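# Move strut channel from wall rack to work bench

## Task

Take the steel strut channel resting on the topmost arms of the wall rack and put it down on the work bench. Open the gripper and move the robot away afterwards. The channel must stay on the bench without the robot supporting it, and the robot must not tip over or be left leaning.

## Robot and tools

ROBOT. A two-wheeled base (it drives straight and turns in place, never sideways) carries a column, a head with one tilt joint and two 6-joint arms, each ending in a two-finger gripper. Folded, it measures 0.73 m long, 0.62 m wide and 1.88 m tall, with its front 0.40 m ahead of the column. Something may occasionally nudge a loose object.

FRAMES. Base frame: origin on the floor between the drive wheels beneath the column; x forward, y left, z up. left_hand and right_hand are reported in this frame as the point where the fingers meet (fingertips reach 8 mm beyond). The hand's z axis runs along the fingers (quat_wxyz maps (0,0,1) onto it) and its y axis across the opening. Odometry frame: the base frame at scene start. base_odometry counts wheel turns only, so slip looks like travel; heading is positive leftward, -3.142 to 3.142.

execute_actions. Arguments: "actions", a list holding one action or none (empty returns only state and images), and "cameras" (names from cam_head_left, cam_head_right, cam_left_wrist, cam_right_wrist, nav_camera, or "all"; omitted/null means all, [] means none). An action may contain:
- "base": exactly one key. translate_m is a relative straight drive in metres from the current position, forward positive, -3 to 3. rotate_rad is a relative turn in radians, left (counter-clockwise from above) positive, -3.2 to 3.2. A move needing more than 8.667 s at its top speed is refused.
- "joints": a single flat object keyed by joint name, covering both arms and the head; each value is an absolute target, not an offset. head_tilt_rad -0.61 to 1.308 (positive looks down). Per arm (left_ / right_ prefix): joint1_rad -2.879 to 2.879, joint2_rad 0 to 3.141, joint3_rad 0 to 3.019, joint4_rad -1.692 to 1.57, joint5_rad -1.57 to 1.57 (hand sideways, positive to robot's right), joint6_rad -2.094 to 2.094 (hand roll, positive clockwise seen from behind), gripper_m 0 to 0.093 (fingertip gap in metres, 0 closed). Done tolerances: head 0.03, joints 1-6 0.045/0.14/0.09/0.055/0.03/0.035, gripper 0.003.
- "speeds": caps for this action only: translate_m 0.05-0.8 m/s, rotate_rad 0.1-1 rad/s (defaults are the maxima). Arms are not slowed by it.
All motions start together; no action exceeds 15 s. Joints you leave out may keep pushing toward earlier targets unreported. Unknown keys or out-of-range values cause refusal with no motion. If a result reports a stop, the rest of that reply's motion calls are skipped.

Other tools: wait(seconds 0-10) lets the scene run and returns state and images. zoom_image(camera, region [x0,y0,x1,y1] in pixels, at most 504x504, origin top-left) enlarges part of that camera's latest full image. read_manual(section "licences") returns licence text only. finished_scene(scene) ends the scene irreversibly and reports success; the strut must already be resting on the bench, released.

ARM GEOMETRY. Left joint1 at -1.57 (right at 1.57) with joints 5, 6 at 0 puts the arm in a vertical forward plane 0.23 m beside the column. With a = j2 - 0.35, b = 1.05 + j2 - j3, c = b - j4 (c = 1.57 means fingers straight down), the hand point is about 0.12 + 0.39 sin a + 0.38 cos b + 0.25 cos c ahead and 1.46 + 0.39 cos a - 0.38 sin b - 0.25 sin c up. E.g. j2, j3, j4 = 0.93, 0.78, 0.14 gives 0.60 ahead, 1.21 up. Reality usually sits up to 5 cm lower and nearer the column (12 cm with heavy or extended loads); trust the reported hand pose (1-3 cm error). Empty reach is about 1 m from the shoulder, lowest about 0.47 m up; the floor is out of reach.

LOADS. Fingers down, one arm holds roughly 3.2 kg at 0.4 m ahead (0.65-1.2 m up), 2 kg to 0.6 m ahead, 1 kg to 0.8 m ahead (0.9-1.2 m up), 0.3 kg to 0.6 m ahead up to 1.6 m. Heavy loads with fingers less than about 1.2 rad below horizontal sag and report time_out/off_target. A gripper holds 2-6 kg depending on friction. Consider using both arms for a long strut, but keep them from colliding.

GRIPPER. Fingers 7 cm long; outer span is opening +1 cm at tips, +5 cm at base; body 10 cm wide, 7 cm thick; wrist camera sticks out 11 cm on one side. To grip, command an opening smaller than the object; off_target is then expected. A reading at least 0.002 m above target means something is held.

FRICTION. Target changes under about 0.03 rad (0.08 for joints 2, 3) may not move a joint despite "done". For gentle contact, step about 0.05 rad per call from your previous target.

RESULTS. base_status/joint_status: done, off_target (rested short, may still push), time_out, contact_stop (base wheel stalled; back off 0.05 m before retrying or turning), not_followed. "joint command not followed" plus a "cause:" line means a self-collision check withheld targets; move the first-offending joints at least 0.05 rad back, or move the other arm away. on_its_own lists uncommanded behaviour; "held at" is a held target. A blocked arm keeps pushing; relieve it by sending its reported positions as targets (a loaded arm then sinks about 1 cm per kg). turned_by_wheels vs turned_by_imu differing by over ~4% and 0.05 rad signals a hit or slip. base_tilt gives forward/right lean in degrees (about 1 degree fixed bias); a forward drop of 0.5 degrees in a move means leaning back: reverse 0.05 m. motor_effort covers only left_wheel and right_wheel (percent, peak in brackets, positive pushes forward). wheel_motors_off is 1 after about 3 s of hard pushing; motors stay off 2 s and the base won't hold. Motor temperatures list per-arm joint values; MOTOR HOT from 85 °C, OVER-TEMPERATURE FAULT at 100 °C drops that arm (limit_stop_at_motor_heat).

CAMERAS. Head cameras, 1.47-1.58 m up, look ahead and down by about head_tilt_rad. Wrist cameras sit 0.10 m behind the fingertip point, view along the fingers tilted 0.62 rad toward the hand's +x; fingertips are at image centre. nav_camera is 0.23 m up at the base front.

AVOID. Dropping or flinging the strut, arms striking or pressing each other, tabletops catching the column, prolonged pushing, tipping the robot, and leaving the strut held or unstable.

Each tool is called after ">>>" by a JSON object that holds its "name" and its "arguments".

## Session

>>> {"name": "execute_actions", "arguments": {"actions": [{"joints":{"head_tilt_rad":0.3}}]}}

Scene clock: 0.87 s.
Motor temperatures (°C, as the motors report them): left_arm=[24 23 24 22 22 21] | right_arm=[22 26 24 23 24 23]
base_odometry: x=+0.000 y=+0.000 heading=+0.000 (m, m, rad; odometry frame)
turned_by_wheels: +0.000 (rad since the last result)
turned_by_imu: +0.000 (rad since the last result)
base_tilt: forward=-0.7 right=+0.2 (deg)
base_status: not commanded
joint_positions: head_tilt_rad=+0.319 left_joint1_rad=-1.568 left_joint2_rad=+0.876 left_joint3_rad=+0.390 left_joint4_rad=-0.913 left_joint5_rad=+0.026 left_joint6_rad=-0.011 left_gripper_m=+0.095 right_joint1_rad=+1.562 right_joint2_rad=+0.884 right_joint3_rad=+0.378 right_joint4_rad=-0.986 right_joint5_rad=+0.039 right_joint6_rad=-0.054 right_gripper_m=+0.094
joint_status: all done
wheel_motors_off: 0
motor_effort: left_wheel=+0(0) right_wheel=+0(1) (%)
left_hand: x=+0.1441 y=+0.2207 z=+1.2492 quat_wxyz=(+0.424, +0.011, -0.906, +0.009) (m; base frame)
right_hand: x=+0.1251 y=-0.2337 z=+1.2658 quat_wxyz=(+0.466, +0.029, -0.884, +0.007) (m; base frame)
pictures: cam_head_left, cam_head_right, cam_left_wrist, cam_right_wrist, nav_camera
Images, in order (width x height): cam_head_left 504x504, cam_head_right 504x504, cam_left_wrist 504x504, cam_right_wrist 504x504, nav_camera 504x504.

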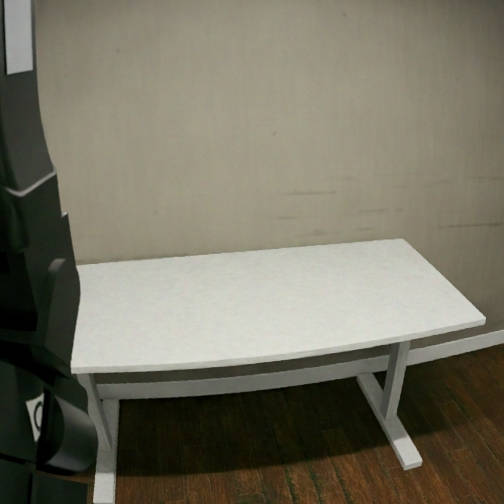

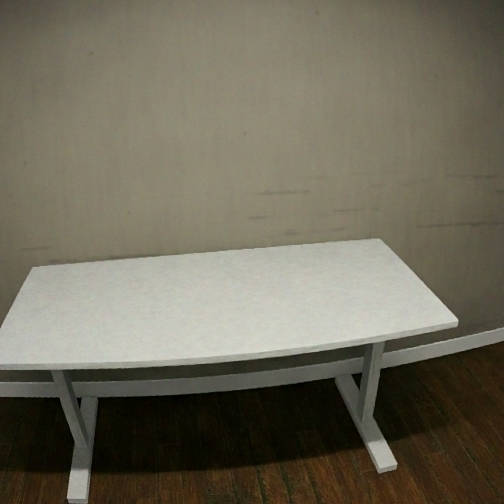

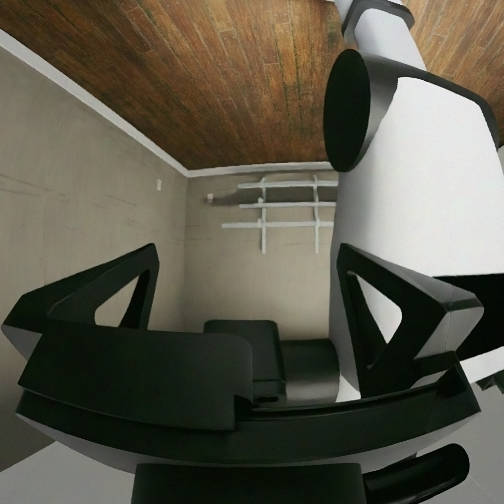

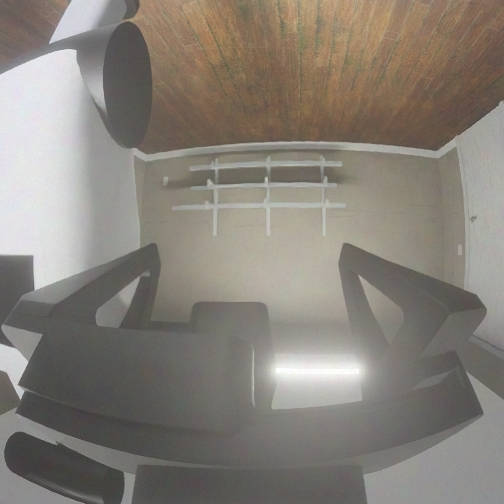

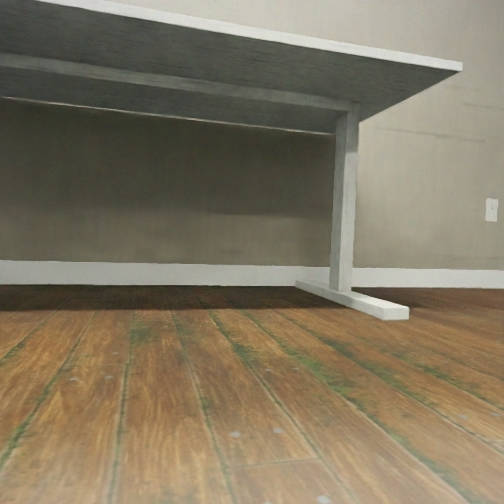

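>>> {"name": "execute_actions", "arguments": {"actions": [{"base":{"rotate_rad":-3.13},"joints":{"left_joint2_rad":1.0,"left_joint3_rad":0.78,"left_joint4_rad":-0.22,"left_joint6_rad":1.57,"left_joint5_rad":0,"right_joint5_rad":0,"right_joint2_rad":1.0,"right_joint3_rad":0.78,"right_joint4_rad":-0.3,"right_joint6_rad":-1.57}}], "cameras": ["nav_camera","cam_head_right"]}}

>>> {"name": "execute_actions", "arguments": {"actions": [{"base":{"translate_m":1.3}}], "cameras": []}}

>>> {"name": "execute_actions", "arguments": {"actions": [{"base":{"rotate_rad":0.2}}]}}

Scene clock: 11.93 s.
Motor temperatures (°C, as the motors report them): left_arm=[24 23 24 22 22 21] | right_arm=[22 26 24 23 24 23]
base_odometry: x=+0.000 y=+0.000 heading=-3.129 (m, m, rad; odometry frame)
turned_by_wheels: -3.129 (rad since the last result)
turned_by_imu: -3.119 (rad since the last result)
base_tilt: forward=-0.7 right=+0.1 (deg)
base_status: done
joint_positions: head_tilt_rad=+0.319 left_joint1_rad=-1.568 left_joint2_rad=+1.004 left_joint3_rad=+0.784 left_joint4_rad=-0.229 left_joint5_rad=+0.001 left_joint6_rad=+1.560 left_gripper_m=+0.095 right_joint1_rad=+1.562 right_joint2_rad=+1.007 right_joint3_rad=+0.785 right_joint4_rad=-0.308 right_joint5_rad=+0.002 right_joint6_rad=-1.556 right_gripper_m=+0.094
joint_status: all done
wheel_motors_off: 0
motor_effort: left_wheel=+1(34) right_wheel=-1(42) (%)
left_hand: x=+0.4917 y=+0.2255 z=+1.1509 quat_wxyz=(-0.026, -0.702, -0.711, -0.027) (m; base frame)
right_hand: x=+0.4716 y=-0.2297 z=+1.1494 quat_wxyz=(+0.006, +0.701, -0.714, +0.001) (m; base frame)
pictures: cam_head_right, nav_camera
Images, in order (width x height): cam_head_right 504x504, nav_camera 504x504.

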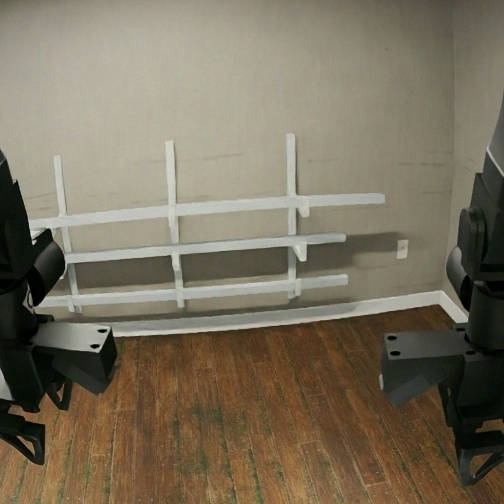

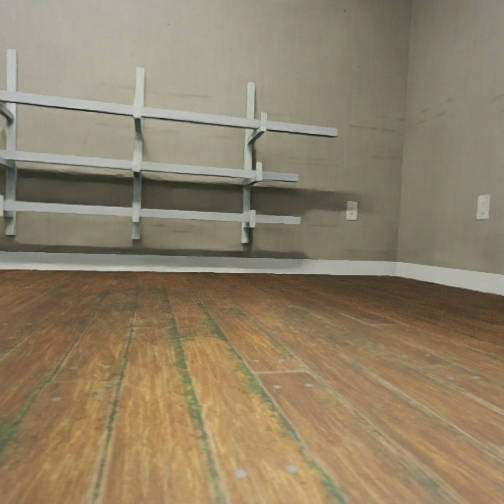

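Scene clock: 15.47 s.
Motor temperatures (°C, as the motors report them): left_arm=[24 23 24 22 22 21] | right_arm=[22 26 24 23 24 23]
base_odometry: x=-1.300 y=-0.016 heading=-3.129 (m, m, rad; odometry frame)
turned_by_wheels: +0.000 (rad since the last result)
turned_by_imu: +0.001 (rad since the last result)
base_tilt: forward=-0.8 right=+0.2 (deg)
base_status: done
joint_positions: head_tilt_rad=+0.319 left_joint1_rad=-1.568 left_joint2_rad=+1.004 left_joint3_rad=+0.778 left_joint4_rad=-0.227 left_joint5_rad=+0.001 left_joint6_rad=+1.560 left_gripper_m=+0.095 right_joint1_rad=+1.562 right_joint2_rad=+1.007 right_joint3_rad=+0.779 right_joint4_rad=-0.308 right_joint5_rad=+0.002 right_joint6_rad=-1.556 right_gripper_m=+0.094
joint_status: not commanded
wheel_motors_off: 0
motor_effort: left_wheel=+1(51) right_wheel=+0(46) (%)
left_hand: x=+0.4886 y=+0.2255 z=+1.1502 quat_wxyz=(-0.025, -0.702, -0.711, -0.025) (m; base frame)
right_hand: x=+0.4680 y=-0.2297 z=+1.1487 quat_wxyz=(+0.008, +0.700, -0.714, -0.001) (m; base frame)
pictures: none
No camera images: the call's "cameras" was empty. Leave "cameras" out to get every camera's image.

Scene clock: 16.70 s.
Motor temperatures (°C, as the motors report them): left_arm=[24 23 24 22 22 21] | right_arm=[22 26 24 23 24 23]
base_odometry: x=-1.300 y=-0.016 heading=-2.930 (m, m, rad; odometry frame)
turned_by_wheels: +0.199 (rad since the last result)
turned_by_imu: +0.197 (rad since the last result)
base_tilt: forward=-0.7 right=+0.2 (deg)
base_status: done
joint_positions: head_tilt_rad=+0.319 left_joint1_rad=-1.568 left_joint2_rad=+1.004 left_joint3_rad=+0.778 left_joint4_rad=-0.227 left_joint5_rad=+0.001 left_joint6_rad=+1.560 left_gripper_m=+0.095 right_joint1_rad=+1.562 right_joint2_rad=+1.007 right_joint3_rad=+0.779 right_joint4_rad=-0.308 right_joint5_rad=+0.002 right_joint6_rad=-1.556 right_gripper_m=+0.094
joint_status: not commanded
wheel_motors_off: 0
motor_effort: left_wheel=+0(36) right_wheel=+0(34) (%)
left_hand: x=+0.4886 y=+0.2255 z=+1.1502 quat_wxyz=(-0.025, -0.702, -0.711, -0.025) (m; base frame)
right_hand: x=+0.4680 y=-0.2297 z=+1.1487 quat_wxyz=(+0.008, +0.700, -0.714, -0.001) (m; base frame)
pictures: cam_head_left, cam_head_right, cam_left_wrist, cam_right_wrist, nav_camera
Images, in order (width x height): cam_head_left 504x504, cam_head_right 504x504, cam_left_wrist 504x504, cam_right_wrist 504x504, nav_camera 504x504.

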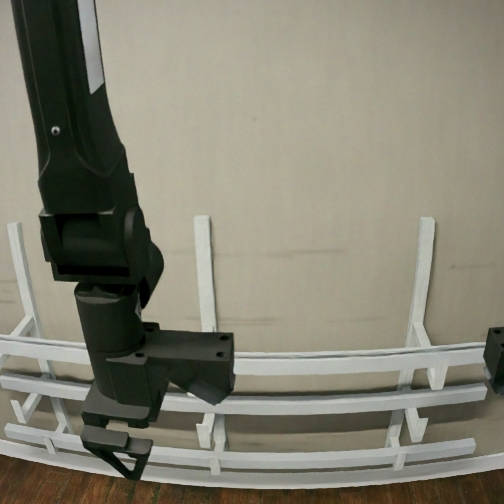

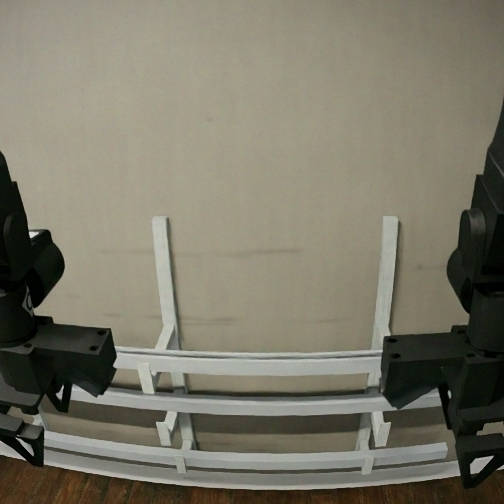

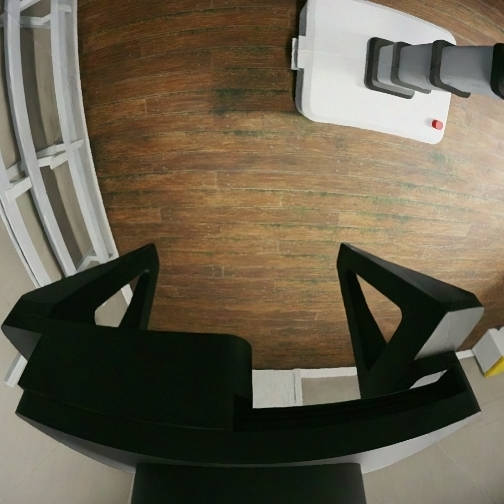

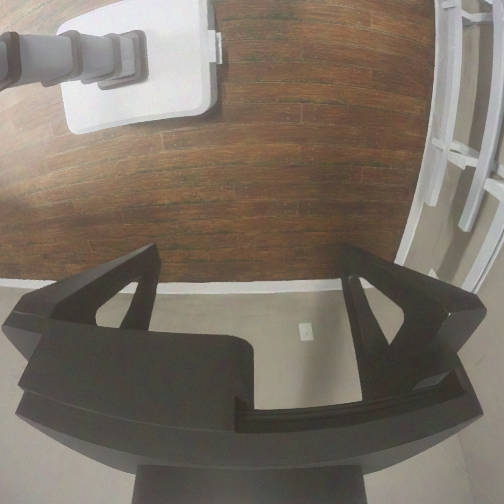

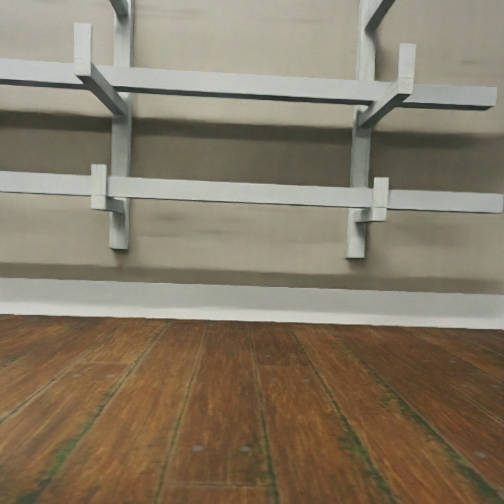

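>>> {"name": "execute_actions", "arguments": {"actions": [{"base":{"rotate_rad":0.33},"joints":{"head_tilt_rad":0.85,"left_joint2_rad":1.4,"left_joint3_rad":0.9,"left_joint4_rad":0.07,"right_joint2_rad":1.4,"right_joint3_rad":0.9,"right_joint4_rad":-0.01}}], "cameras": []}}

>>> {"name": "execute_actions", "arguments": {"actions": [{"base":{"translate_m":0.64}}], "cameras": []}}

>>> {"name": "execute_actions", "arguments": {"actions": [{"base":{"rotate_rad":-0.29}}]}}

Scene clock: 22.40 s.
Motor temperatures (°C, as the motors report them): left_arm=[24 24 24 22 22 21] | right_arm=[22 26 24 23 24 23]
base_odometry: x=-1.300 y=-0.016 heading=-2.601 (m, m, rad; odometry frame)
turned_by_wheels: +0.329 (rad since the last result)
turned_by_imu: +0.326 (rad since the last result)
base_tilt: forward=-0.8 right=+0.1 (deg)
base_status: done
joint_positions: head_tilt_rad=+0.851 left_joint1_rad=-1.567 left_joint2_rad=+1.418 left_joint3_rad=+0.894 left_joint4_rad=+0.062 left_joint5_rad=+0.001 left_joint6_rad=+1.561 left_gripper_m=+0.095 right_joint1_rad=+1.563 right_joint2_rad=+1.417 right_joint3_rad=+0.899 right_joint4_rad=-0.021 right_joint5_rad=+0.002 right_joint6_rad=-1.557 right_gripper_m=+0.094
joint_status: all done
wheel_motors_off: 0
motor_effort: left_wheel=+0(42) right_wheel=+1(27) (%)
left_hand: x=+0.4770 y=+0.2265 z=+1.0130 quat_wxyz=(-0.021, -0.703, -0.711, -0.022) (m; base frame)
right_hand: x=+0.4604 y=-0.2304 z=+1.0130 quat_wxyz=(+0.008, +0.701, -0.713, -0.002) (m; base frame)
pictures: none
No camera images: the call's "cameras" was empty. Leave "cameras" out to get every camera's image.

Scene clock: 25.13 s.
Motor temperatures (°C, as the motors report them): left_arm=[24 24 24 22 22 21] | right_arm=[22 27 24 23 24 23]
base_odometry: x=-1.849 y=-0.345 heading=-2.601 (m, m, rad; odometry frame)
turned_by_wheels: +0.000 (rad since the last result)
turned_by_imu: +0.000 (rad since the last result)
base_tilt: forward=-0.7 right=+0.1 (deg)
base_status: done
joint_positions: head_tilt_rad=+0.852 left_joint1_rad=-1.567 left_joint2_rad=+1.411 left_joint3_rad=+0.902 left_joint4_rad=+0.062 left_joint5_rad=+0.001 left_joint6_rad=+1.561 left_gripper_m=+0.095 right_joint1_rad=+1.563 right_joint2_rad=+1.413 right_joint3_rad=+0.903 right_joint4_rad=-0.020 right_joint5_rad=+0.002 right_joint6_rad=-1.557 right_gripper_m=+0.094
joint_status: not commanded
wheel_motors_off: 0
motor_effort: left_wheel=+0(42) right_wheel=-1(54) (%)
left_hand: x=+0.4848 y=+0.2265 z=+1.0156 quat_wxyz=(-0.026, -0.703, -0.711, -0.028) (m; base frame)
right_hand: x=+0.4638 y=-0.2304 z=+1.0140 quat_wxyz=(+0.006, +0.701, -0.713, +0.001) (m; base frame)
pictures: none
No camera images: the call's "cameras" was empty. Leave "cameras" out to get every camera's image.

Scene clock: 26.53 s.
Motor temperatures (°C, as the motors report them): left_arm=[24 24 24 22 22 21] | right_arm=[22 27 24 23 24 23]
base_odometry: x=-1.849 y=-0.345 heading=-2.890 (m, m, rad; odometry frame)
turned_by_wheels: -0.289 (rad since the last result)
turned_by_imu: -0.288 (rad since the last result)
base_tilt: forward=-0.7 right=+0.1 (deg)
base_status: done
joint_positions: head_tilt_rad=+0.852 left_joint1_rad=-1.567 left_joint2_rad=+1.411 left_joint3_rad=+0.902 left_joint4_rad=+0.062 left_joint5_rad=+0.001 left_joint6_rad=+1.561 left_gripper_m=+0.095 right_joint1_rad=+1.563 right_joint2_rad=+1.413 right_joint3_rad=+0.903 right_joint4_rad=-0.020 right_joint5_rad=+0.002 right_joint6_rad=-1.557 right_gripper_m=+0.094
joint_status: not commanded
wheel_motors_off: 0
motor_effort: left_wheel=+0(31) right_wheel=-2(43) (%)
left_hand: x=+0.4848 y=+0.2263 z=+1.0156 quat_wxyz=(-0.027, -0.703, -0.711, -0.027) (m; base frame)
right_hand: x=+0.4638 y=-0.2304 z=+1.0140 quat_wxyz=(+0.006, +0.701, -0.713, +0.001) (m; base frame)
pictures: cam_head_left, cam_head_right, cam_left_wrist, cam_right_wrist, nav_camera
Images, in order (width x height): cam_head_left 504x504, cam_head_right 504x504, cam_left_wrist 504x504, cam_right_wrist 504x504, nav_camera 504x504.

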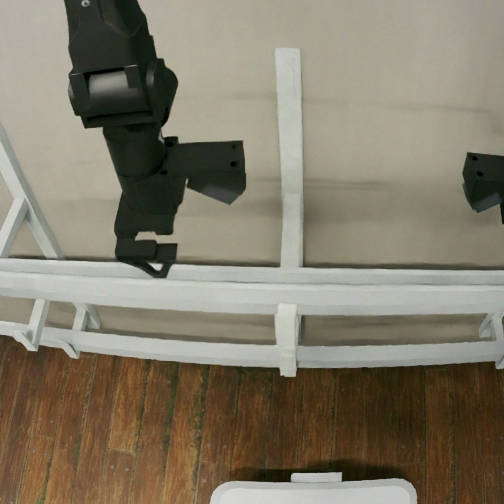

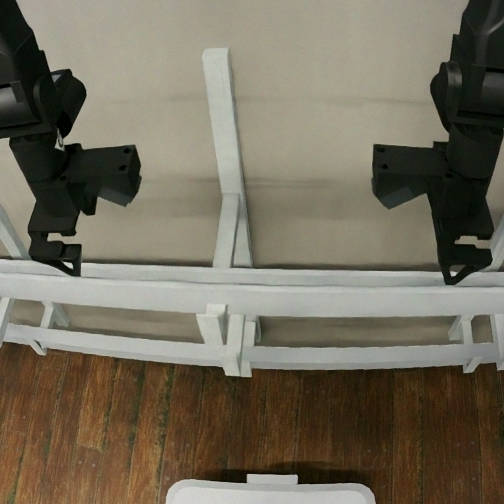

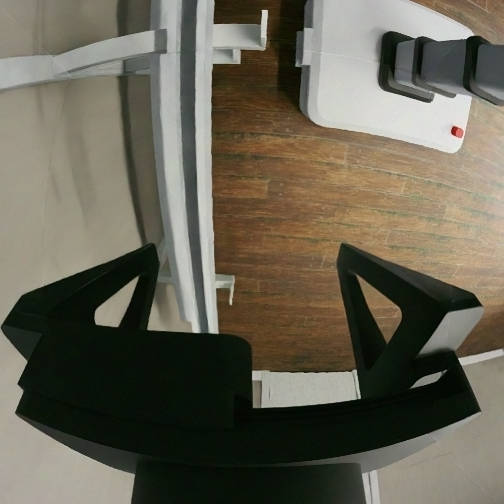

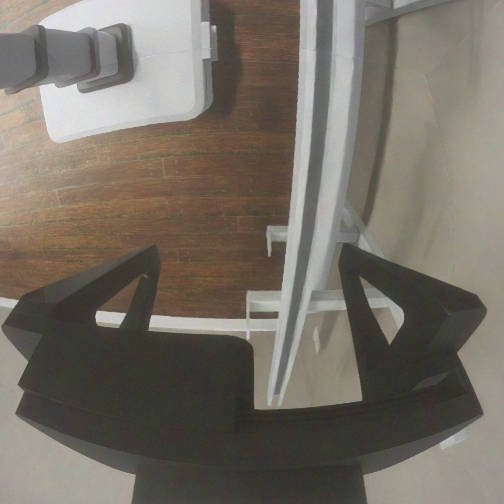

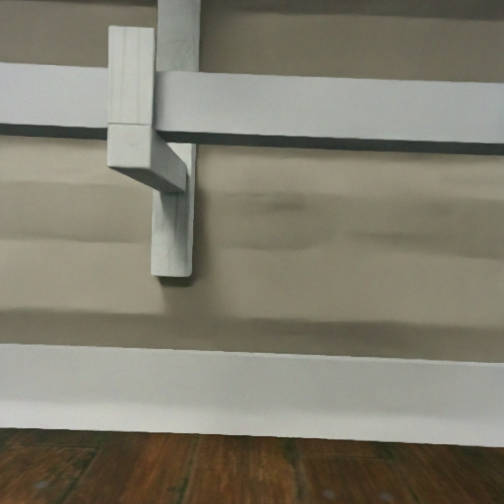

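Top ≈0.84; 6.5 cm more.

>>> {"name": "execute_actions", "arguments": {"actions": [{"base":{"translate_m":0.065},"joints":{"left_joint2_rad":1.76,"left_joint3_rad":1.145,"left_joint4_rad":0.2,"right_joint2_rad":1.76,"right_joint3_rad":1.15,"right_joint4_rad":0.11}}], "cameras": ["cam_left_wrist","cam_right_wrist"]}}

Scene clock: 30.87 s.
Motor temperatures (°C, as the motors report them): left_arm=[24 24 24 22 22 21] | right_arm=[22 27 24 23 24 23]
base_odometry: x=-1.912 y=-0.361 heading=-2.891 (m, m, rad; odometry frame)
turned_by_wheels: +0.000 (rad since the last result)
turned_by_imu: -0.002 (rad since the last result)
base_tilt: forward=-0.7 right=+0.1 (deg)
base_status: done
joint_positions: head_tilt_rad=+0.852 left_joint1_rad=-1.567 left_joint2_rad=+1.772 left_joint3_rad=+1.142 left_joint4_rad=+0.201 left_joint5_rad=+0.001 left_joint6_rad=+1.561 left_gripper_m=+0.095 right_joint1_rad=+1.563 right_joint2_rad=+1.764 right_joint3_rad=+1.147 right_joint4_rad=+0.110 right_joint5_rad=+0.002 right_joint6_rad=-1.558 right_gripper_m=+0.094
joint_status: all done
wheel_motors_off: 0
motor_effort: left_wheel=+1(49) right_wheel=+1(46) (%)
left_hand: x=+0.4872 y=+0.2266 z=+0.8871 quat_wxyz=(-0.033, -0.702, -0.710, -0.034) (m; base frame)
right_hand: x=+0.4722 y=-0.2313 z=+0.8887 quat_wxyz=(-0.002, +0.701, -0.713, +0.009) (m; base frame)
pictures: cam_left_wrist, cam_right_wrist
Images, in order (width x height): cam_left_wrist 504x504, cam_right_wrist 504x504.

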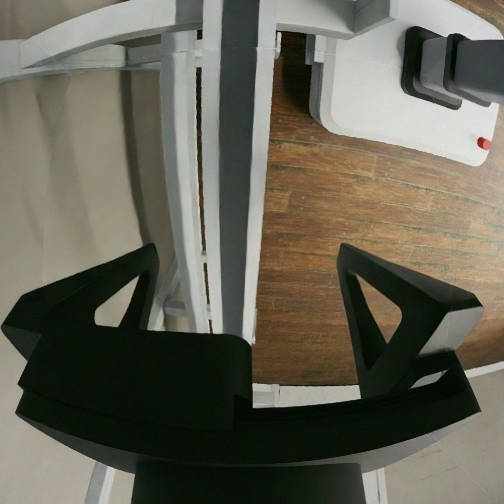

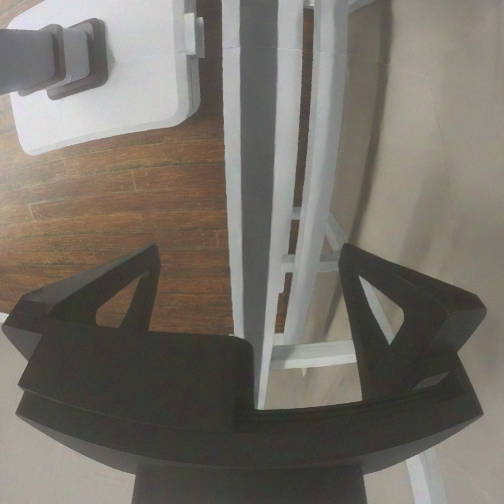

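>>> {"name": "execute_actions", "arguments": {"actions": [{"joints":{"left_joint2_rad":1.88,"left_joint3_rad":1.26,"right_joint2_rad":1.88,"right_joint3_rad":1.27}}], "cameras": []}}

>>> {"name": "execute_actions", "arguments": {"actions": [{"joints":{"left_joint2_rad":1.93,"left_joint3_rad":1.305,"right_joint2_rad":1.93,"right_joint3_rad":1.31}}], "cameras": []}}

>>> {"name": "execute_actions", "arguments": {"actions": [{"joints":{"left_joint2_rad":1.975,"left_joint3_rad":1.345,"right_joint2_rad":1.975,"right_joint3_rad":1.35}}], "cameras": []}}

>>> {"name": "execute_actions", "arguments": {"actions": [{"joints":{"left_joint2_rad":2.025,"left_joint3_rad":1.40,"right_joint2_rad":2.025,"right_joint3_rad":1.405}}], "cameras": ["cam_left_wrist","cam_right_wrist","cam_head_left"]}}

Scene clock: 39.67 s.
Motor temperatures (°C, as the motors report them): left_arm=[24 24 24 22 22 21] | right_arm=[22 27 24 23 24 23]
base_odometry: x=-1.912 y=-0.361 heading=-2.891 (m, m, rad; odometry frame)
turned_by_wheels: +0.000 (rad since the last result)
turned_by_imu: -0.001 (rad since the last result)
base_tilt: forward=-0.7 right=+0.5 (deg)
base_status: not commanded
joint_positions: head_tilt_rad=+0.852 left_joint1_rad=-1.567 left_joint2_rad=+1.872 left_joint3_rad=+1.260 left_joint4_rad=+0.201 left_joint5_rad=+0.001 left_joint6_rad=+1.561 left_gripper_m=+0.095 right_joint1_rad=+1.563 right_joint2_rad=+1.866 right_joint3_rad=+1.270 right_joint4_rad=+0.110 right_joint5_rad=+0.002 right_joint6_rad=-1.558 right_gripper_m=+0.094
joint_status: all done
wheel_motors_off: 0
motor_effort: left_wheel=+1(2) right_wheel=+1(1) (%)
left_hand: x=+0.5018 y=+0.2268 z=+0.8485 quat_wxyz=(-0.039, -0.702, -0.710, -0.040) (m; base frame)
right_hand: x=+0.4895 y=-0.2317 z=+0.8492 quat_wxyz=(-0.010, +0.701, -0.713, +0.016) (m; base frame)
pictures: none
No camera images: the call's "cameras" was empty. Leave "cameras" out to get every camera's image.

Scene clock: 40.37 s.
Motor temperatures (°C, as the motors report them): left_arm=[24 24 24 22 22 21] | right_arm=[22 27 24 23 24 23]
base_odometry: x=-1.912 y=-0.361 heading=-2.891 (m, m, rad; odometry frame)
turned_by_wheels: +0.000 (rad since the last result)
turned_by_imu: +0.000 (rad since the last result)
base_tilt: forward=-0.6 right=+0.2 (deg)
base_status: not commanded
joint_positions: head_tilt_rad=+0.852 left_joint1_rad=-1.567 left_joint2_rad=+1.916 left_joint3_rad=+1.308 left_joint4_rad=+0.201 left_joint5_rad=+0.001 left_joint6_rad=+1.561 left_gripper_m=+0.095 right_joint1_rad=+1.563 right_joint2_rad=+1.912 right_joint3_rad=+1.312 right_joint4_rad=+0.110 right_joint5_rad=+0.002 right_joint6_rad=-1.558 right_gripper_m=+0.094
joint_status: all done
wheel_motors_off: 0
motor_effort: left_wheel=+2(2) right_wheel=+1(1) (%)
left_hand: x=+0.5050 y=+0.2268 z=+0.8318 quat_wxyz=(-0.041, -0.702, -0.710, -0.042) (m; base frame)
right_hand: x=+0.4876 y=-0.2318 z=+0.8315 quat_wxyz=(-0.009, +0.701, -0.713, +0.015) (m; base frame)
pictures: none
No camera images: the call's "cameras" was empty. Leave "cameras" out to get every camera's image.

Scene clock: 41.07 s.
Motor temperatures (°C, as the motors report them): left_arm=[24 24 24 22 22 21] | right_arm=[22 27 24 23 24 23]
base_odometry: x=-1.912 y=-0.361 heading=-2.891 (m, m, rad; odometry frame)
turned_by_wheels: +0.000 (rad since the last result)
turned_by_imu: +0.000 (rad since the last result)
base_tilt: forward=-0.6 right=+0.2 (deg)
base_status: not commanded
joint_positions: head_tilt_rad=+0.852 left_joint1_rad=-1.567 left_joint2_rad=+1.963 left_joint3_rad=+1.347 left_joint4_rad=+0.201 left_joint5_rad=+0.001 left_joint6_rad=+1.561 left_gripper_m=+0.095 right_joint1_rad=+1.563 right_joint2_rad=+1.957 right_joint3_rad=+1.352 right_joint4_rad=+0.110 right_joint5_rad=+0.002 right_joint6_rad=-1.558 right_gripper_m=+0.094
joint_status: all done
wheel_motors_off: 0
motor_effort: left_wheel=+2(1) right_wheel=+1(1) (%)
left_hand: x=+0.4996 y=+0.2269 z=+0.8136 quat_wxyz=(-0.038, -0.702, -0.710, -0.039) (m; base frame)
right_hand: x=+0.4837 y=-0.2319 z=+0.8142 quat_wxyz=(-0.007, +0.701, -0.713, +0.013) (m; base frame)
pictures: none
No camera images: the call's "cameras" was empty. Leave "cameras" out to get every camera's image.

Scene clock: 41.73 s.
Motor temperatures (°C, as the motors report them): left_arm=[24 24 24 22 22 21] | right_arm=[22 27 24 23 24 23]
base_odometry: x=-1.912 y=-0.361 heading=-2.891 (m, m, rad; odometry frame)
turned_by_wheels: +0.000 (rad since the last result)
turned_by_imu: +0.000 (rad since the last result)
base_tilt: forward=-0.8 right=+0.3 (deg)
base_status: not commanded
joint_positions: head_tilt_rad=+0.852 left_joint1_rad=-1.567 left_joint2_rad=+2.012 left_joint3_rad=+1.402 left_joint4_rad=+0.201 left_joint5_rad=+0.001 left_joint6_rad=+1.561 left_gripper_m=+0.095 right_joint1_rad=+1.563 right_joint2_rad=+2.007 right_joint3_rad=+1.407 right_joint4_rad=+0.110 right_joint5_rad=+0.002 right_joint6_rad=-1.558 right_gripper_m=+0.094
joint_status: all done
wheel_motors_off: 0
motor_effort: left_wheel=+0(3) right_wheel=+0(1) (%)
left_hand: x=+0.5021 y=+0.2269 z=+0.7947 quat_wxyz=(-0.040, -0.702, -0.710, -0.041) (m; base frame)
right_hand: x=+0.4856 y=-0.2320 z=+0.7949 quat_wxyz=(-0.008, +0.701, -0.713, +0.015) (m; base frame)
pictures: cam_head_left, cam_left_wrist, cam_right_wrist
Images, in order (width x height): cam_head_left 504x504, cam_left_wrist 504x504, cam_right_wrist 504x504.

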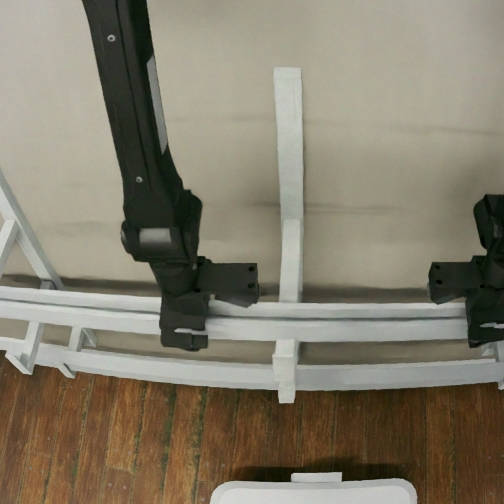

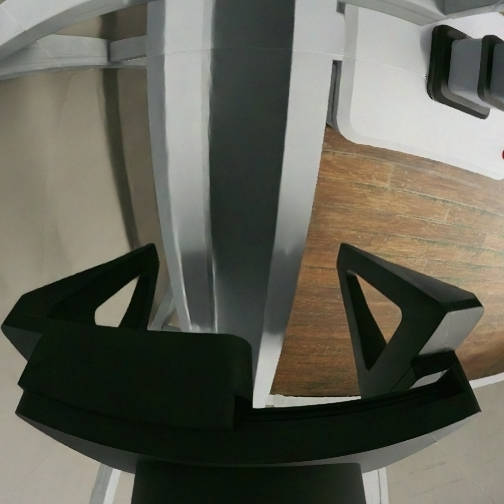

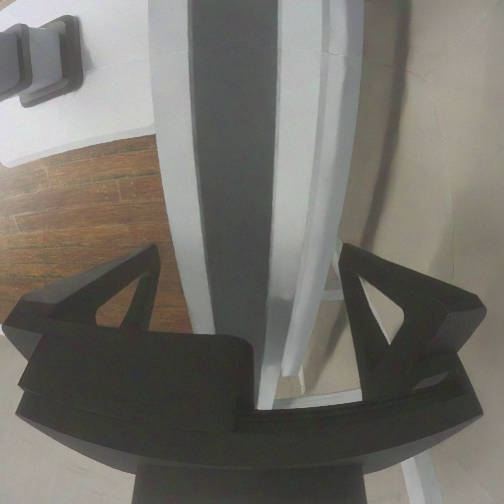

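>>> {"name": "execute_actions", "arguments": {"actions": [{"joints":{"left_gripper_m":0,"right_gripper_m":0}}], "cameras": []}}

>>> {"name": "execute_actions", "arguments": {"actions": [{"joints":{"left_joint2_rad":1.8,"left_joint3_rad":1.32,"right_joint2_rad":1.8,"right_joint3_rad":1.32}}], "cameras": []}}

>>> {"name": "execute_actions", "arguments": {"actions": [{"joints":{"left_joint2_rad":1.53,"left_joint3_rad":1.07,"left_joint4_rad":0.15,"right_joint2_rad":1.53,"right_joint3_rad":1.07,"right_joint4_rad":0.06}}], "cameras": ["cam_head_left","cam_head_right"]}}

Scene clock: 46.57 s.
Motor temperatures (°C, as the motors report them): left_arm=[24 24 24 22 22 21] | right_arm=[22 27 24 23 24 23]
base_odometry: x=-1.912 y=-0.361 heading=-2.891 (m, m, rad; odometry frame)
turned_by_wheels: +0.000 (rad since the last result)
turned_by_imu: -0.001 (rad since the last result)
base_tilt: forward=-0.5 right=+0.4 (deg)
base_status: not commanded
joint_positions: head_tilt_rad=+0.852 left_joint1_rad=-1.567 left_joint2_rad=+2.012 left_joint3_rad=+1.406 left_joint4_rad=+0.198 left_joint5_rad=+0.001 left_joint6_rad=+1.576 left_gripper_m=+0.043 right_joint1_rad=+1.563 right_joint2_rad=+2.010 right_joint3_rad=+1.402 right_joint4_rad=+0.108 right_joint5_rad=+0.002 right_joint6_rad=-1.559 right_gripper_m=+0.040
joint_status: left_gripper_m off_target (ended at +0.043, target +0.000); right_gripper_m off_target (ended at +0.040, target +0.000)
wheel_motors_off: 0
motor_effort: left_wheel=-1(1) right_wheel=+1(1) (%)
left_hand: x=+0.5032 y=+0.2270 z=+0.7946 quat_wxyz=(-0.040, -0.707, -0.705, -0.041) (m; base frame)
right_hand: x=+0.4805 y=-0.2320 z=+0.7941 quat_wxyz=(-0.005, +0.701, -0.713, +0.011) (m; base frame)
pictures: none
No camera images: the call's "cameras" was empty. Leave "cameras" out to get every camera's image.

Scene clock: 47.97 s.
Motor temperatures (°C, as the motors report them): left_arm=[24 24 24 22 22 21] | right_arm=[22 27 24 23 24 23]
base_odometry: x=-1.912 y=-0.361 heading=-2.891 (m, m, rad; odometry frame)
turned_by_wheels: +0.000 (rad since the last result)
turned_by_imu: +0.000 (rad since the last result)
base_tilt: forward=-0.7 right=+0.3 (deg)
base_status: not commanded
joint_positions: head_tilt_rad=+0.852 left_joint1_rad=-1.566 left_joint2_rad=+1.925 left_joint3_rad=+1.323 left_joint4_rad=+0.181 left_joint5_rad=-0.002 left_joint6_rad=+1.578 left_gripper_m=+0.042 right_joint1_rad=+1.563 right_joint2_rad=+1.940 right_joint3_rad=+1.339 right_joint4_rad=+0.115 right_joint5_rad=-0.004 right_joint6_rad=-1.575 right_gripper_m=+0.040
joint_status: all done
wheel_motors_off: 0
motor_effort: left_wheel=+0(0) right_wheel=+1(1) (%)
left_hand: x=+0.5035 y=+0.2286 z=+0.8275 quat_wxyz=(-0.034, -0.708, -0.704, -0.039) (m; base frame)
right_hand: x=+0.4885 y=-0.2307 z=+0.8210 quat_wxyz=(-0.012, +0.707, -0.707, +0.014) (m; base frame)
pictures: none
No camera images: the call's "cameras" was empty. Leave "cameras" out to get every camera's image.

Scene clock: 49.40 s.
Motor temperatures (°C, as the motors report them): left_arm=[24 24 24 22 22 21] | right_arm=[22 27 24 23 24 23]
base_odometry: x=-1.912 y=-0.361 heading=-2.891 (m, m, rad; odometry frame)
turned_by_wheels: +0.000 (rad since the last result)
turned_by_imu: +0.000 (rad since the last result)
base_tilt: forward=-0.6 right=+0.3 (deg)
base_status: not commanded
joint_positions: head_tilt_rad=+0.852 left_joint1_rad=-1.566 left_joint2_rad=+1.639 left_joint3_rad=+1.070 left_joint4_rad=+0.133 left_joint5_rad=-0.002 left_joint6_rad=+1.577 left_gripper_m=+0.042 right_joint1_rad=+1.563 right_joint2_rad=+1.652 right_joint3_rad=+1.083 right_joint4_rad=+0.069 right_joint5_rad=-0.002 right_joint6_rad=-1.576 right_gripper_m=+0.040
joint_status: all done
wheel_motors_off: 0
motor_effort: left_wheel=+0(4) right_wheel=+2(3) (%)
left_hand: x=+0.4980 y=+0.2282 z=+0.9353 quat_wxyz=(-0.029, -0.708, -0.705, -0.034) (m; base frame)
right_hand: x=+0.4834 y=-0.2304 z=+0.9296 quat_wxyz=(-0.007, +0.708, -0.706, +0.010) (m; base frame)
pictures: cam_head_left, cam_head_right
Images, in order (width x height): cam_head_left 504x504, cam_head_right 504x504.

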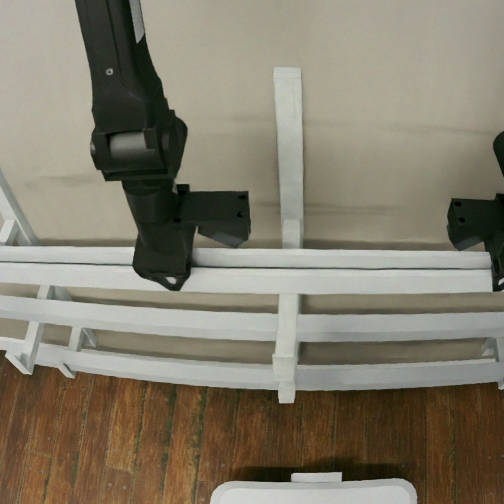

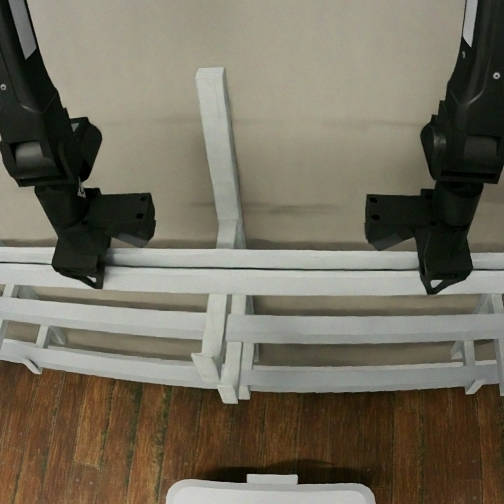

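Need ~0.33 m lateral shift; same route.

>>> {"name": "execute_actions", "arguments": {"actions": [{"base":{"translate_m":-0.9},"speeds":{"translate_m":0.5},"joints":{"head_tilt_rad":0.6}}], "cameras": []}}

>>> {"name": "execute_actions", "arguments": {"actions": [{"base":{"rotate_rad":2.9},"speeds":{"rotate_rad":0.6}}], "cameras": []}}

>>> {"name": "execute_actions", "arguments": {"actions": [{"base":{"translate_m":1.3},"speeds":{"translate_m":0.5}}], "cameras": []}}

>>> {"name": "execute_actions", "arguments": {"actions": [{"base":{"rotate_rad":0.25},"speeds":{"rotate_rad":0.5}}], "cameras": ["cam_head_left","cam_head_right","nav_camera"]}}

Scene clock: 57.97 s.
Motor temperatures (°C, as the motors report them): left_arm=[24 25 24 22 22 21] | right_arm=[22 28 24 23 24 23]
base_odometry: x=-1.040 y=-0.138 heading=-2.891 (m, m, rad; odometry frame)
turned_by_wheels: +0.000 (rad since the last result)
turned_by_imu: -0.003 (rad since the last result)
base_tilt: forward=-0.7 right=+0.3 (deg)
base_status: done
joint_positions: head_tilt_rad=+0.617 left_joint1_rad=-1.566 left_joint2_rad=+1.639 left_joint3_rad=+1.069 left_joint4_rad=+0.130 left_joint5_rad=-0.002 left_joint6_rad=+1.577 left_gripper_m=+0.042 right_joint1_rad=+1.562 right_joint2_rad=+1.652 right_joint3_rad=+1.082 right_joint4_rad=+0.068 right_joint5_rad=-0.002 right_joint6_rad=-1.577 right_gripper_m=+0.040
joint_status: all done
wheel_motors_off: 0
motor_effort: left_wheel=+0(44) right_wheel=+0(64) (%)
left_hand: x=+0.4968 y=+0.2283 z=+0.9351 quat_wxyz=(-0.027, -0.708, -0.705, -0.032) (m; base frame)
right_hand: x=+0.4826 y=-0.2306 z=+0.9296 quat_wxyz=(-0.006, +0.708, -0.706, +0.009) (m; base frame)
pictures: none
No camera images: the call's "cameras" was empty. Leave "cameras" out to get every camera's image.

Scene clock: 64.03 s.
Motor temperatures (°C, as the motors report them): left_arm=[24 25 24 22 22 21] | right_arm=[22 29 24 23 24 23]
base_odometry: x=-1.040 y=-0.138 heading=+0.009 (m, m, rad; odometry frame)
turned_by_wheels: +2.900 (rad since the last result)
turned_by_imu: +2.886 (rad since the last result)
base_tilt: forward=-0.9 right=+0.2 (deg)
base_status: done
joint_positions: head_tilt_rad=+0.617 left_joint1_rad=-1.560 left_joint2_rad=+1.639 left_joint3_rad=+1.068 left_joint4_rad=+0.130 left_joint5_rad=+0.000 left_joint6_rad=+1.576 left_gripper_m=+0.041 right_joint1_rad=+1.568 right_joint2_rad=+1.652 right_joint3_rad=+1.086 right_joint4_rad=+0.068 right_joint5_rad=+0.001 right_joint6_rad=-1.584 right_gripper_m=+0.041
joint_status: not commanded
wheel_motors_off: 0
motor_effort: left_wheel=-3(37) right_wheel=+3(52) (%)
left_hand: x=+0.4959 y=+0.2318 z=+0.9351 quat_wxyz=(-0.026, -0.706, -0.707, -0.033) (m; base frame)
right_hand: x=+0.4855 y=-0.2276 z=+0.9295 quat_wxyz=(-0.008, +0.711, -0.703, +0.010) (m; base frame)
pictures: none
No camera images: the call's "cameras" was empty. Leave "cameras" out to get every camera's image.

Scene clock: 68.13 s.
Motor temperatures (°C, as the motors report them): left_arm=[24 26 24 22 22 21] | right_arm=[22 29 24 23 24 23]
base_odometry: x=+0.260 y=-0.127 heading=+0.009 (m, m, rad; odometry frame)
turned_by_wheels: +0.000 (rad since the last result)
turned_by_imu: +0.001 (rad since the last result)
base_tilt: forward=-0.7 right=+0.3 (deg)
base_status: done
joint_positions: head_tilt_rad=+0.617 left_joint1_rad=-1.560 left_joint2_rad=+1.640 left_joint3_rad=+1.069 left_joint4_rad=+0.128 left_joint5_rad=+0.000 left_joint6_rad=+1.578 left_gripper_m=+0.041 right_joint1_rad=+1.567 right_joint2_rad=+1.652 right_joint3_rad=+1.084 right_joint4_rad=+0.070 right_joint5_rad=+0.001 right_joint6_rad=-1.582 right_gripper_m=+0.041
joint_status: not commanded
wheel_motors_off: 0
motor_effort: left_wheel=+1(39) right_wheel=+0(55) (%)
left_hand: x=+0.4957 y=+0.2316 z=+0.9349 quat_wxyz=(-0.025, -0.707, -0.706, -0.032) (m; base frame)
right_hand: x=+0.4845 y=-0.2279 z=+0.9296 quat_wxyz=(-0.008, +0.710, -0.704, +0.010) (m; base frame)
pictures: none
No camera images: the call's "cameras" was empty. Leave "cameras" out to get every camera's image.

Scene clock: 69.80 s.
Motor temperatures (°C, as the motors report them): left_arm=[24 26 24 22 22 21] | right_arm=[22 29 24 23 24 23]
base_odometry: x=+0.260 y=-0.127 heading=+0.258 (m, m, rad; odometry frame)
turned_by_wheels: +0.249 (rad since the last result)
turned_by_imu: +0.245 (rad since the last result)
base_tilt: forward=-0.7 right=+0.3 (deg)
base_status: done
joint_positions: head_tilt_rad=+0.617 left_joint1_rad=-1.561 left_joint2_rad=+1.640 left_joint3_rad=+1.069 left_joint4_rad=+0.128 left_joint5_rad=-0.001 left_joint6_rad=+1.581 left_gripper_m=+0.041 right_joint1_rad=+1.567 right_joint2_rad=+1.652 right_joint3_rad=+1.083 right_joint4_rad=+0.068 right_joint5_rad=+0.001 right_joint6_rad=-1.581 right_gripper_m=+0.041
joint_status: not commanded
wheel_motors_off: 0
motor_effort: left_wheel=-4(45) right_wheel=+1(44) (%)
left_hand: x=+0.4959 y=+0.2310 z=+0.9349 quat_wxyz=(-0.025, -0.708, -0.705, -0.032) (m; base frame)
right_hand: x=+0.4834 y=-0.2282 z=+0.9296 quat_wxyz=(-0.006, +0.710, -0.704, +0.010) (m; base frame)
pictures: cam_head_left, cam_head_right, nav_camera
Images, in order (width x height): cam_head_left 504x504, cam_head_right 504x504, nav_camera 504x504.

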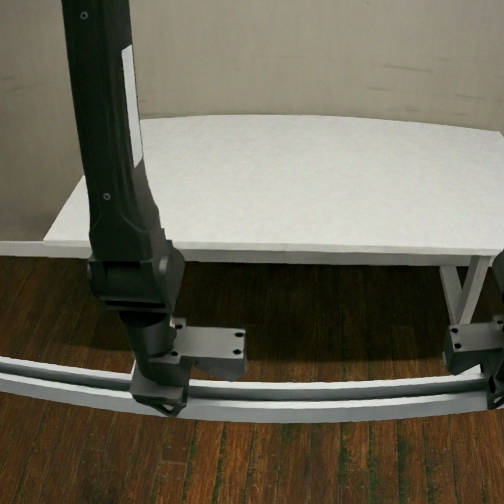

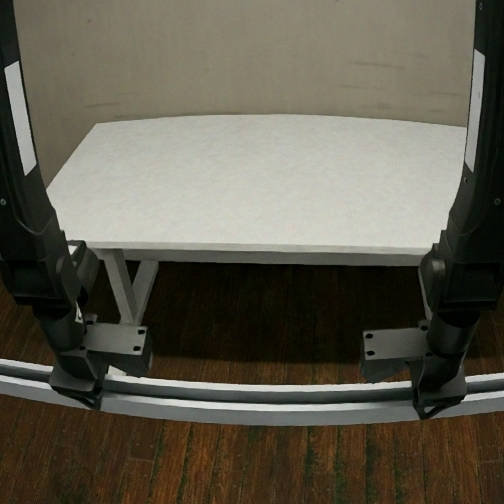

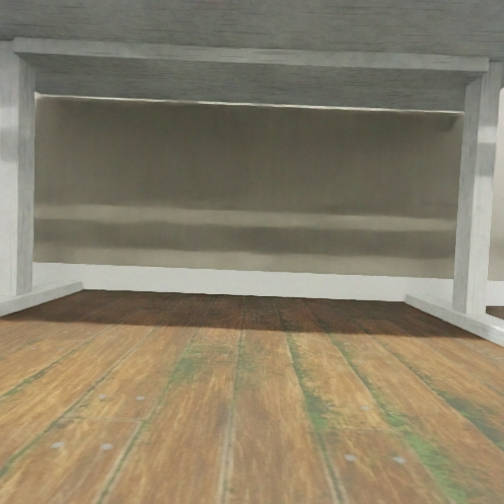

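Top ≈0.74.

>>> {"name": "execute_actions", "arguments": {"actions": [{"base":{"translate_m":0.84},"speeds":{"translate_m":0.5},"joints":{"head_tilt_rad":0.95,"left_joint2_rad":1.75,"left_joint3_rad":1.28,"left_joint4_rad":0.19,"right_joint2_rad":1.75,"right_joint3_rad":1.28,"right_joint4_rad":0.1}}], "cameras": []}}

>>> {"name": "execute_actions", "arguments": {"actions": [{"joints":{"left_joint2_rad":1.85,"left_joint3_rad":1.37,"right_joint2_rad":1.85,"right_joint3_rad":1.37}}], "cameras": []}}

>>> {"name": "execute_actions", "arguments": {"actions": [{"joints":{"left_joint2_rad":1.91,"left_joint3_rad":1.43,"right_joint2_rad":1.91,"right_joint3_rad":1.43}}], "cameras": []}}

>>> {"name": "execute_actions", "arguments": {"actions": [{"joints":{"left_joint2_rad":1.97,"left_joint3_rad":1.49,"right_joint2_rad":1.97,"right_joint3_rad":1.49}}], "cameras": []}}

>>> {"name": "execute_actions", "arguments": {"actions": [{"joints":{"left_joint2_rad":2.03,"left_joint3_rad":1.55,"right_joint2_rad":2.03,"right_joint3_rad":1.55}}], "cameras": ["cam_head_left"]}}

Scene clock: 80.90 s.
Motor temperatures (°C, as the motors report them): left_arm=[24 26 24 22 22 21] | right_arm=[22 29 24 23 24 23]
base_odometry: x=+1.073 y=+0.088 heading=+0.258 (m, m, rad; odometry frame)
turned_by_wheels: +0.000 (rad since the last result)
turned_by_imu: +0.000 (rad since the last result)
base_tilt: forward=-0.8 right=+0.1 (deg)
base_status: done
joint_positions: head_tilt_rad=+0.951 left_joint1_rad=-1.561 left_joint2_rad=+1.871 left_joint3_rad=+1.281 left_joint4_rad=+0.165 left_joint5_rad=-0.001 left_joint6_rad=+1.580 left_gripper_m=+0.041 right_joint1_rad=+1.567 right_joint2_rad=+1.885 right_joint3_rad=+1.298 right_joint4_rad=+0.106 right_joint5_rad=+0.000 right_joint6_rad=-1.580 right_gripper_m=+0.041
joint_status: all done
wheel_motors_off: 0
motor_effort: left_wheel=+0(43) right_wheel=+0(50) (%)
left_hand: x=+0.5068 y=+0.2316 z=+0.8480 quat_wxyz=(-0.031, -0.708, -0.704, -0.038) (m; base frame)
right_hand: x=+0.4950 y=-0.2283 z=+0.8416 quat_wxyz=(-0.014, +0.710, -0.704, +0.017) (m; base frame)
pictures: none
No camera images: the call's "cameras" was empty. Leave "cameras" out to get every camera's image.

Scene clock: 81.87 s.
Motor temperatures (°C, as the motors report them): left_arm=[24 26 24 22 22 21] | right_arm=[22 29 24 23 24 23]
base_odometry: x=+1.073 y=+0.088 heading=+0.258 (m, m, rad; odometry frame)
turned_by_wheels: +0.000 (rad since the last result)
turned_by_imu: +0.000 (rad since the last result)
base_tilt: forward=-0.7 right=+0.2 (deg)
base_status: not commanded
joint_positions: head_tilt_rad=+0.951 left_joint1_rad=-1.562 left_joint2_rad=+1.945 left_joint3_rad=+1.367 left_joint4_rad=+0.167 left_joint5_rad=+0.000 left_joint6_rad=+1.580 left_gripper_m=+0.041 right_joint1_rad=+1.567 right_joint2_rad=+1.953 right_joint3_rad=+1.380 right_joint4_rad=+0.106 right_joint5_rad=+0.000 right_joint6_rad=-1.581 right_gripper_m=+0.041
joint_status: all done
wheel_motors_off: 0
motor_effort: left_wheel=-1(1) right_wheel=-1(2) (%)
left_hand: x=+0.5154 y=+0.2315 z=+0.8196 quat_wxyz=(-0.037, -0.708, -0.704, -0.043) (m; base frame)
right_hand: x=+0.5035 y=-0.2284 z=+0.8155 quat_wxyz=(-0.019, +0.710, -0.704, +0.021) (m; base frame)
pictures: none
No camera images: the call's "cameras" was empty. Leave "cameras" out to get every camera's image.

Scene clock: 82.70 s.
Motor temperatures (°C, as the motors report them): left_arm=[24 26 24 22 22 21] | right_arm=[22 29 24 23 24 23]
base_odometry: x=+1.073 y=+0.088 heading=+0.258 (m, m, rad; odometry frame)
turned_by_wheels: +0.000 (rad since the last result)
turned_by_imu: +0.000 (rad since the last result)
base_tilt: forward=-0.6 right=+0.3 (deg)
base_status: not commanded
joint_positions: head_tilt_rad=+0.951 left_joint1_rad=-1.562 left_joint2_rad=+2.006 left_joint3_rad=+1.427 left_joint4_rad=+0.167 left_joint5_rad=+0.000 left_joint6_rad=+1.580 left_gripper_m=+0.041 right_joint1_rad=+1.567 right_joint2_rad=+2.012 right_joint3_rad=+1.440 right_joint4_rad=+0.106 right_joint5_rad=+0.000 right_joint6_rad=-1.581 right_gripper_m=+0.041
joint_status: all done
wheel_motors_off: 0
motor_effort: left_wheel=+1(1) right_wheel=+0(2) (%)
left_hand: x=+0.5136 y=+0.2317 z=+0.7964 quat_wxyz=(-0.037, -0.708, -0.704, -0.043) (m; base frame)
right_hand: x=+0.5024 y=-0.2285 z=+0.7927 quat_wxyz=(-0.019, +0.710, -0.704, +0.022) (m; base frame)
pictures: none
No camera images: the call's "cameras" was empty. Leave "cameras" out to get every camera's image.

Scene clock: 83.50 s.
Motor temperatures (°C, as the motors report them): left_arm=[24 26 24 22 22 21] | right_arm=[22 29 24 23 24 23]
base_odometry: x=+1.073 y=+0.088 heading=+0.258 (m, m, rad; odometry frame)
turned_by_wheels: +0.000 (rad since the last result)
turned_by_imu: +0.000 (rad since the last result)
base_tilt: forward=-0.6 right=+0.3 (deg)
base_status: not commanded
joint_positions: head_tilt_rad=+0.951 left_joint1_rad=-1.562 left_joint2_rad=+2.064 left_joint3_rad=+1.487 left_joint4_rad=+0.167 left_joint5_rad=+0.000 left_joint6_rad=+1.580 left_gripper_m=+0.041 right_joint1_rad=+1.567 right_joint2_rad=+2.071 right_joint3_rad=+1.500 right_joint4_rad=+0.106 right_joint5_rad=+0.000 right_joint6_rad=-1.581 right_gripper_m=+0.041
joint_status: all done
wheel_motors_off: 0
motor_effort: left_wheel=-1(1) right_wheel=-1(2) (%)
left_hand: x=+0.5116 y=+0.2315 z=+0.7740 quat_wxyz=(-0.037, -0.708, -0.704, -0.043) (m; base frame)
right_hand: x=+0.5001 y=-0.2285 z=+0.7701 quat_wxyz=(-0.019, +0.710, -0.704, +0.022) (m; base frame)
pictures: none
No camera images: the call's "cameras" was empty. Leave "cameras" out to get every camera's image.

Scene clock: 84.30 s.
Motor temperatures (°C, as the motors report them): left_arm=[24 26 24 22 22 21] | right_arm=[22 29 24 23 24 23]
base_odometry: x=+1.073 y=+0.088 heading=+0.258 (m, m, rad; odometry frame)
turned_by_wheels: +0.000 (rad since the last result)
turned_by_imu: +0.000 (rad since the last result)
base_tilt: forward=-0.8 right=+0.2 (deg)
base_status: not commanded
joint_positions: head_tilt_rad=+0.951 left_joint1_rad=-1.562 left_joint2_rad=+2.124 left_joint3_rad=+1.546 left_joint4_rad=+0.167 left_joint5_rad=+0.000 left_joint6_rad=+1.580 left_gripper_m=+0.041 right_joint1_rad=+1.567 right_joint2_rad=+2.131 right_joint3_rad=+1.559 right_joint4_rad=+0.106 right_joint5_rad=+0.000 right_joint6_rad=-1.581 right_gripper_m=+0.041
joint_status: all done
wheel_motors_off: 0
motor_effort: left_wheel=-1(0) right_wheel=+0(1) (%)
left_hand: x=+0.5073 y=+0.2317 z=+0.7513 quat_wxyz=(-0.037, -0.708, -0.704, -0.043) (m; base frame)
right_hand: x=+0.4959 y=-0.2286 z=+0.7476 quat_wxyz=(-0.019, +0.710, -0.704, +0.022) (m; base frame)
pictures: cam_head_left
Images, in order (width x height): cam_head_left 504x504.

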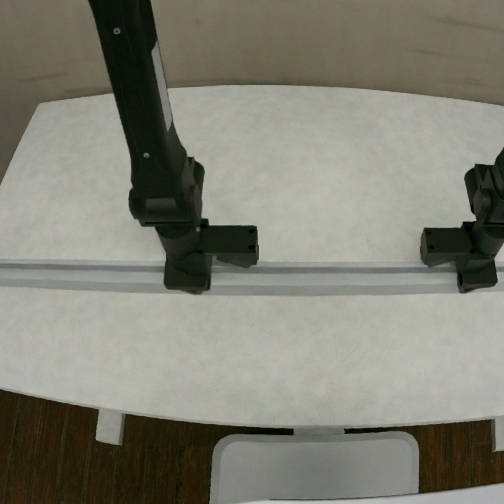

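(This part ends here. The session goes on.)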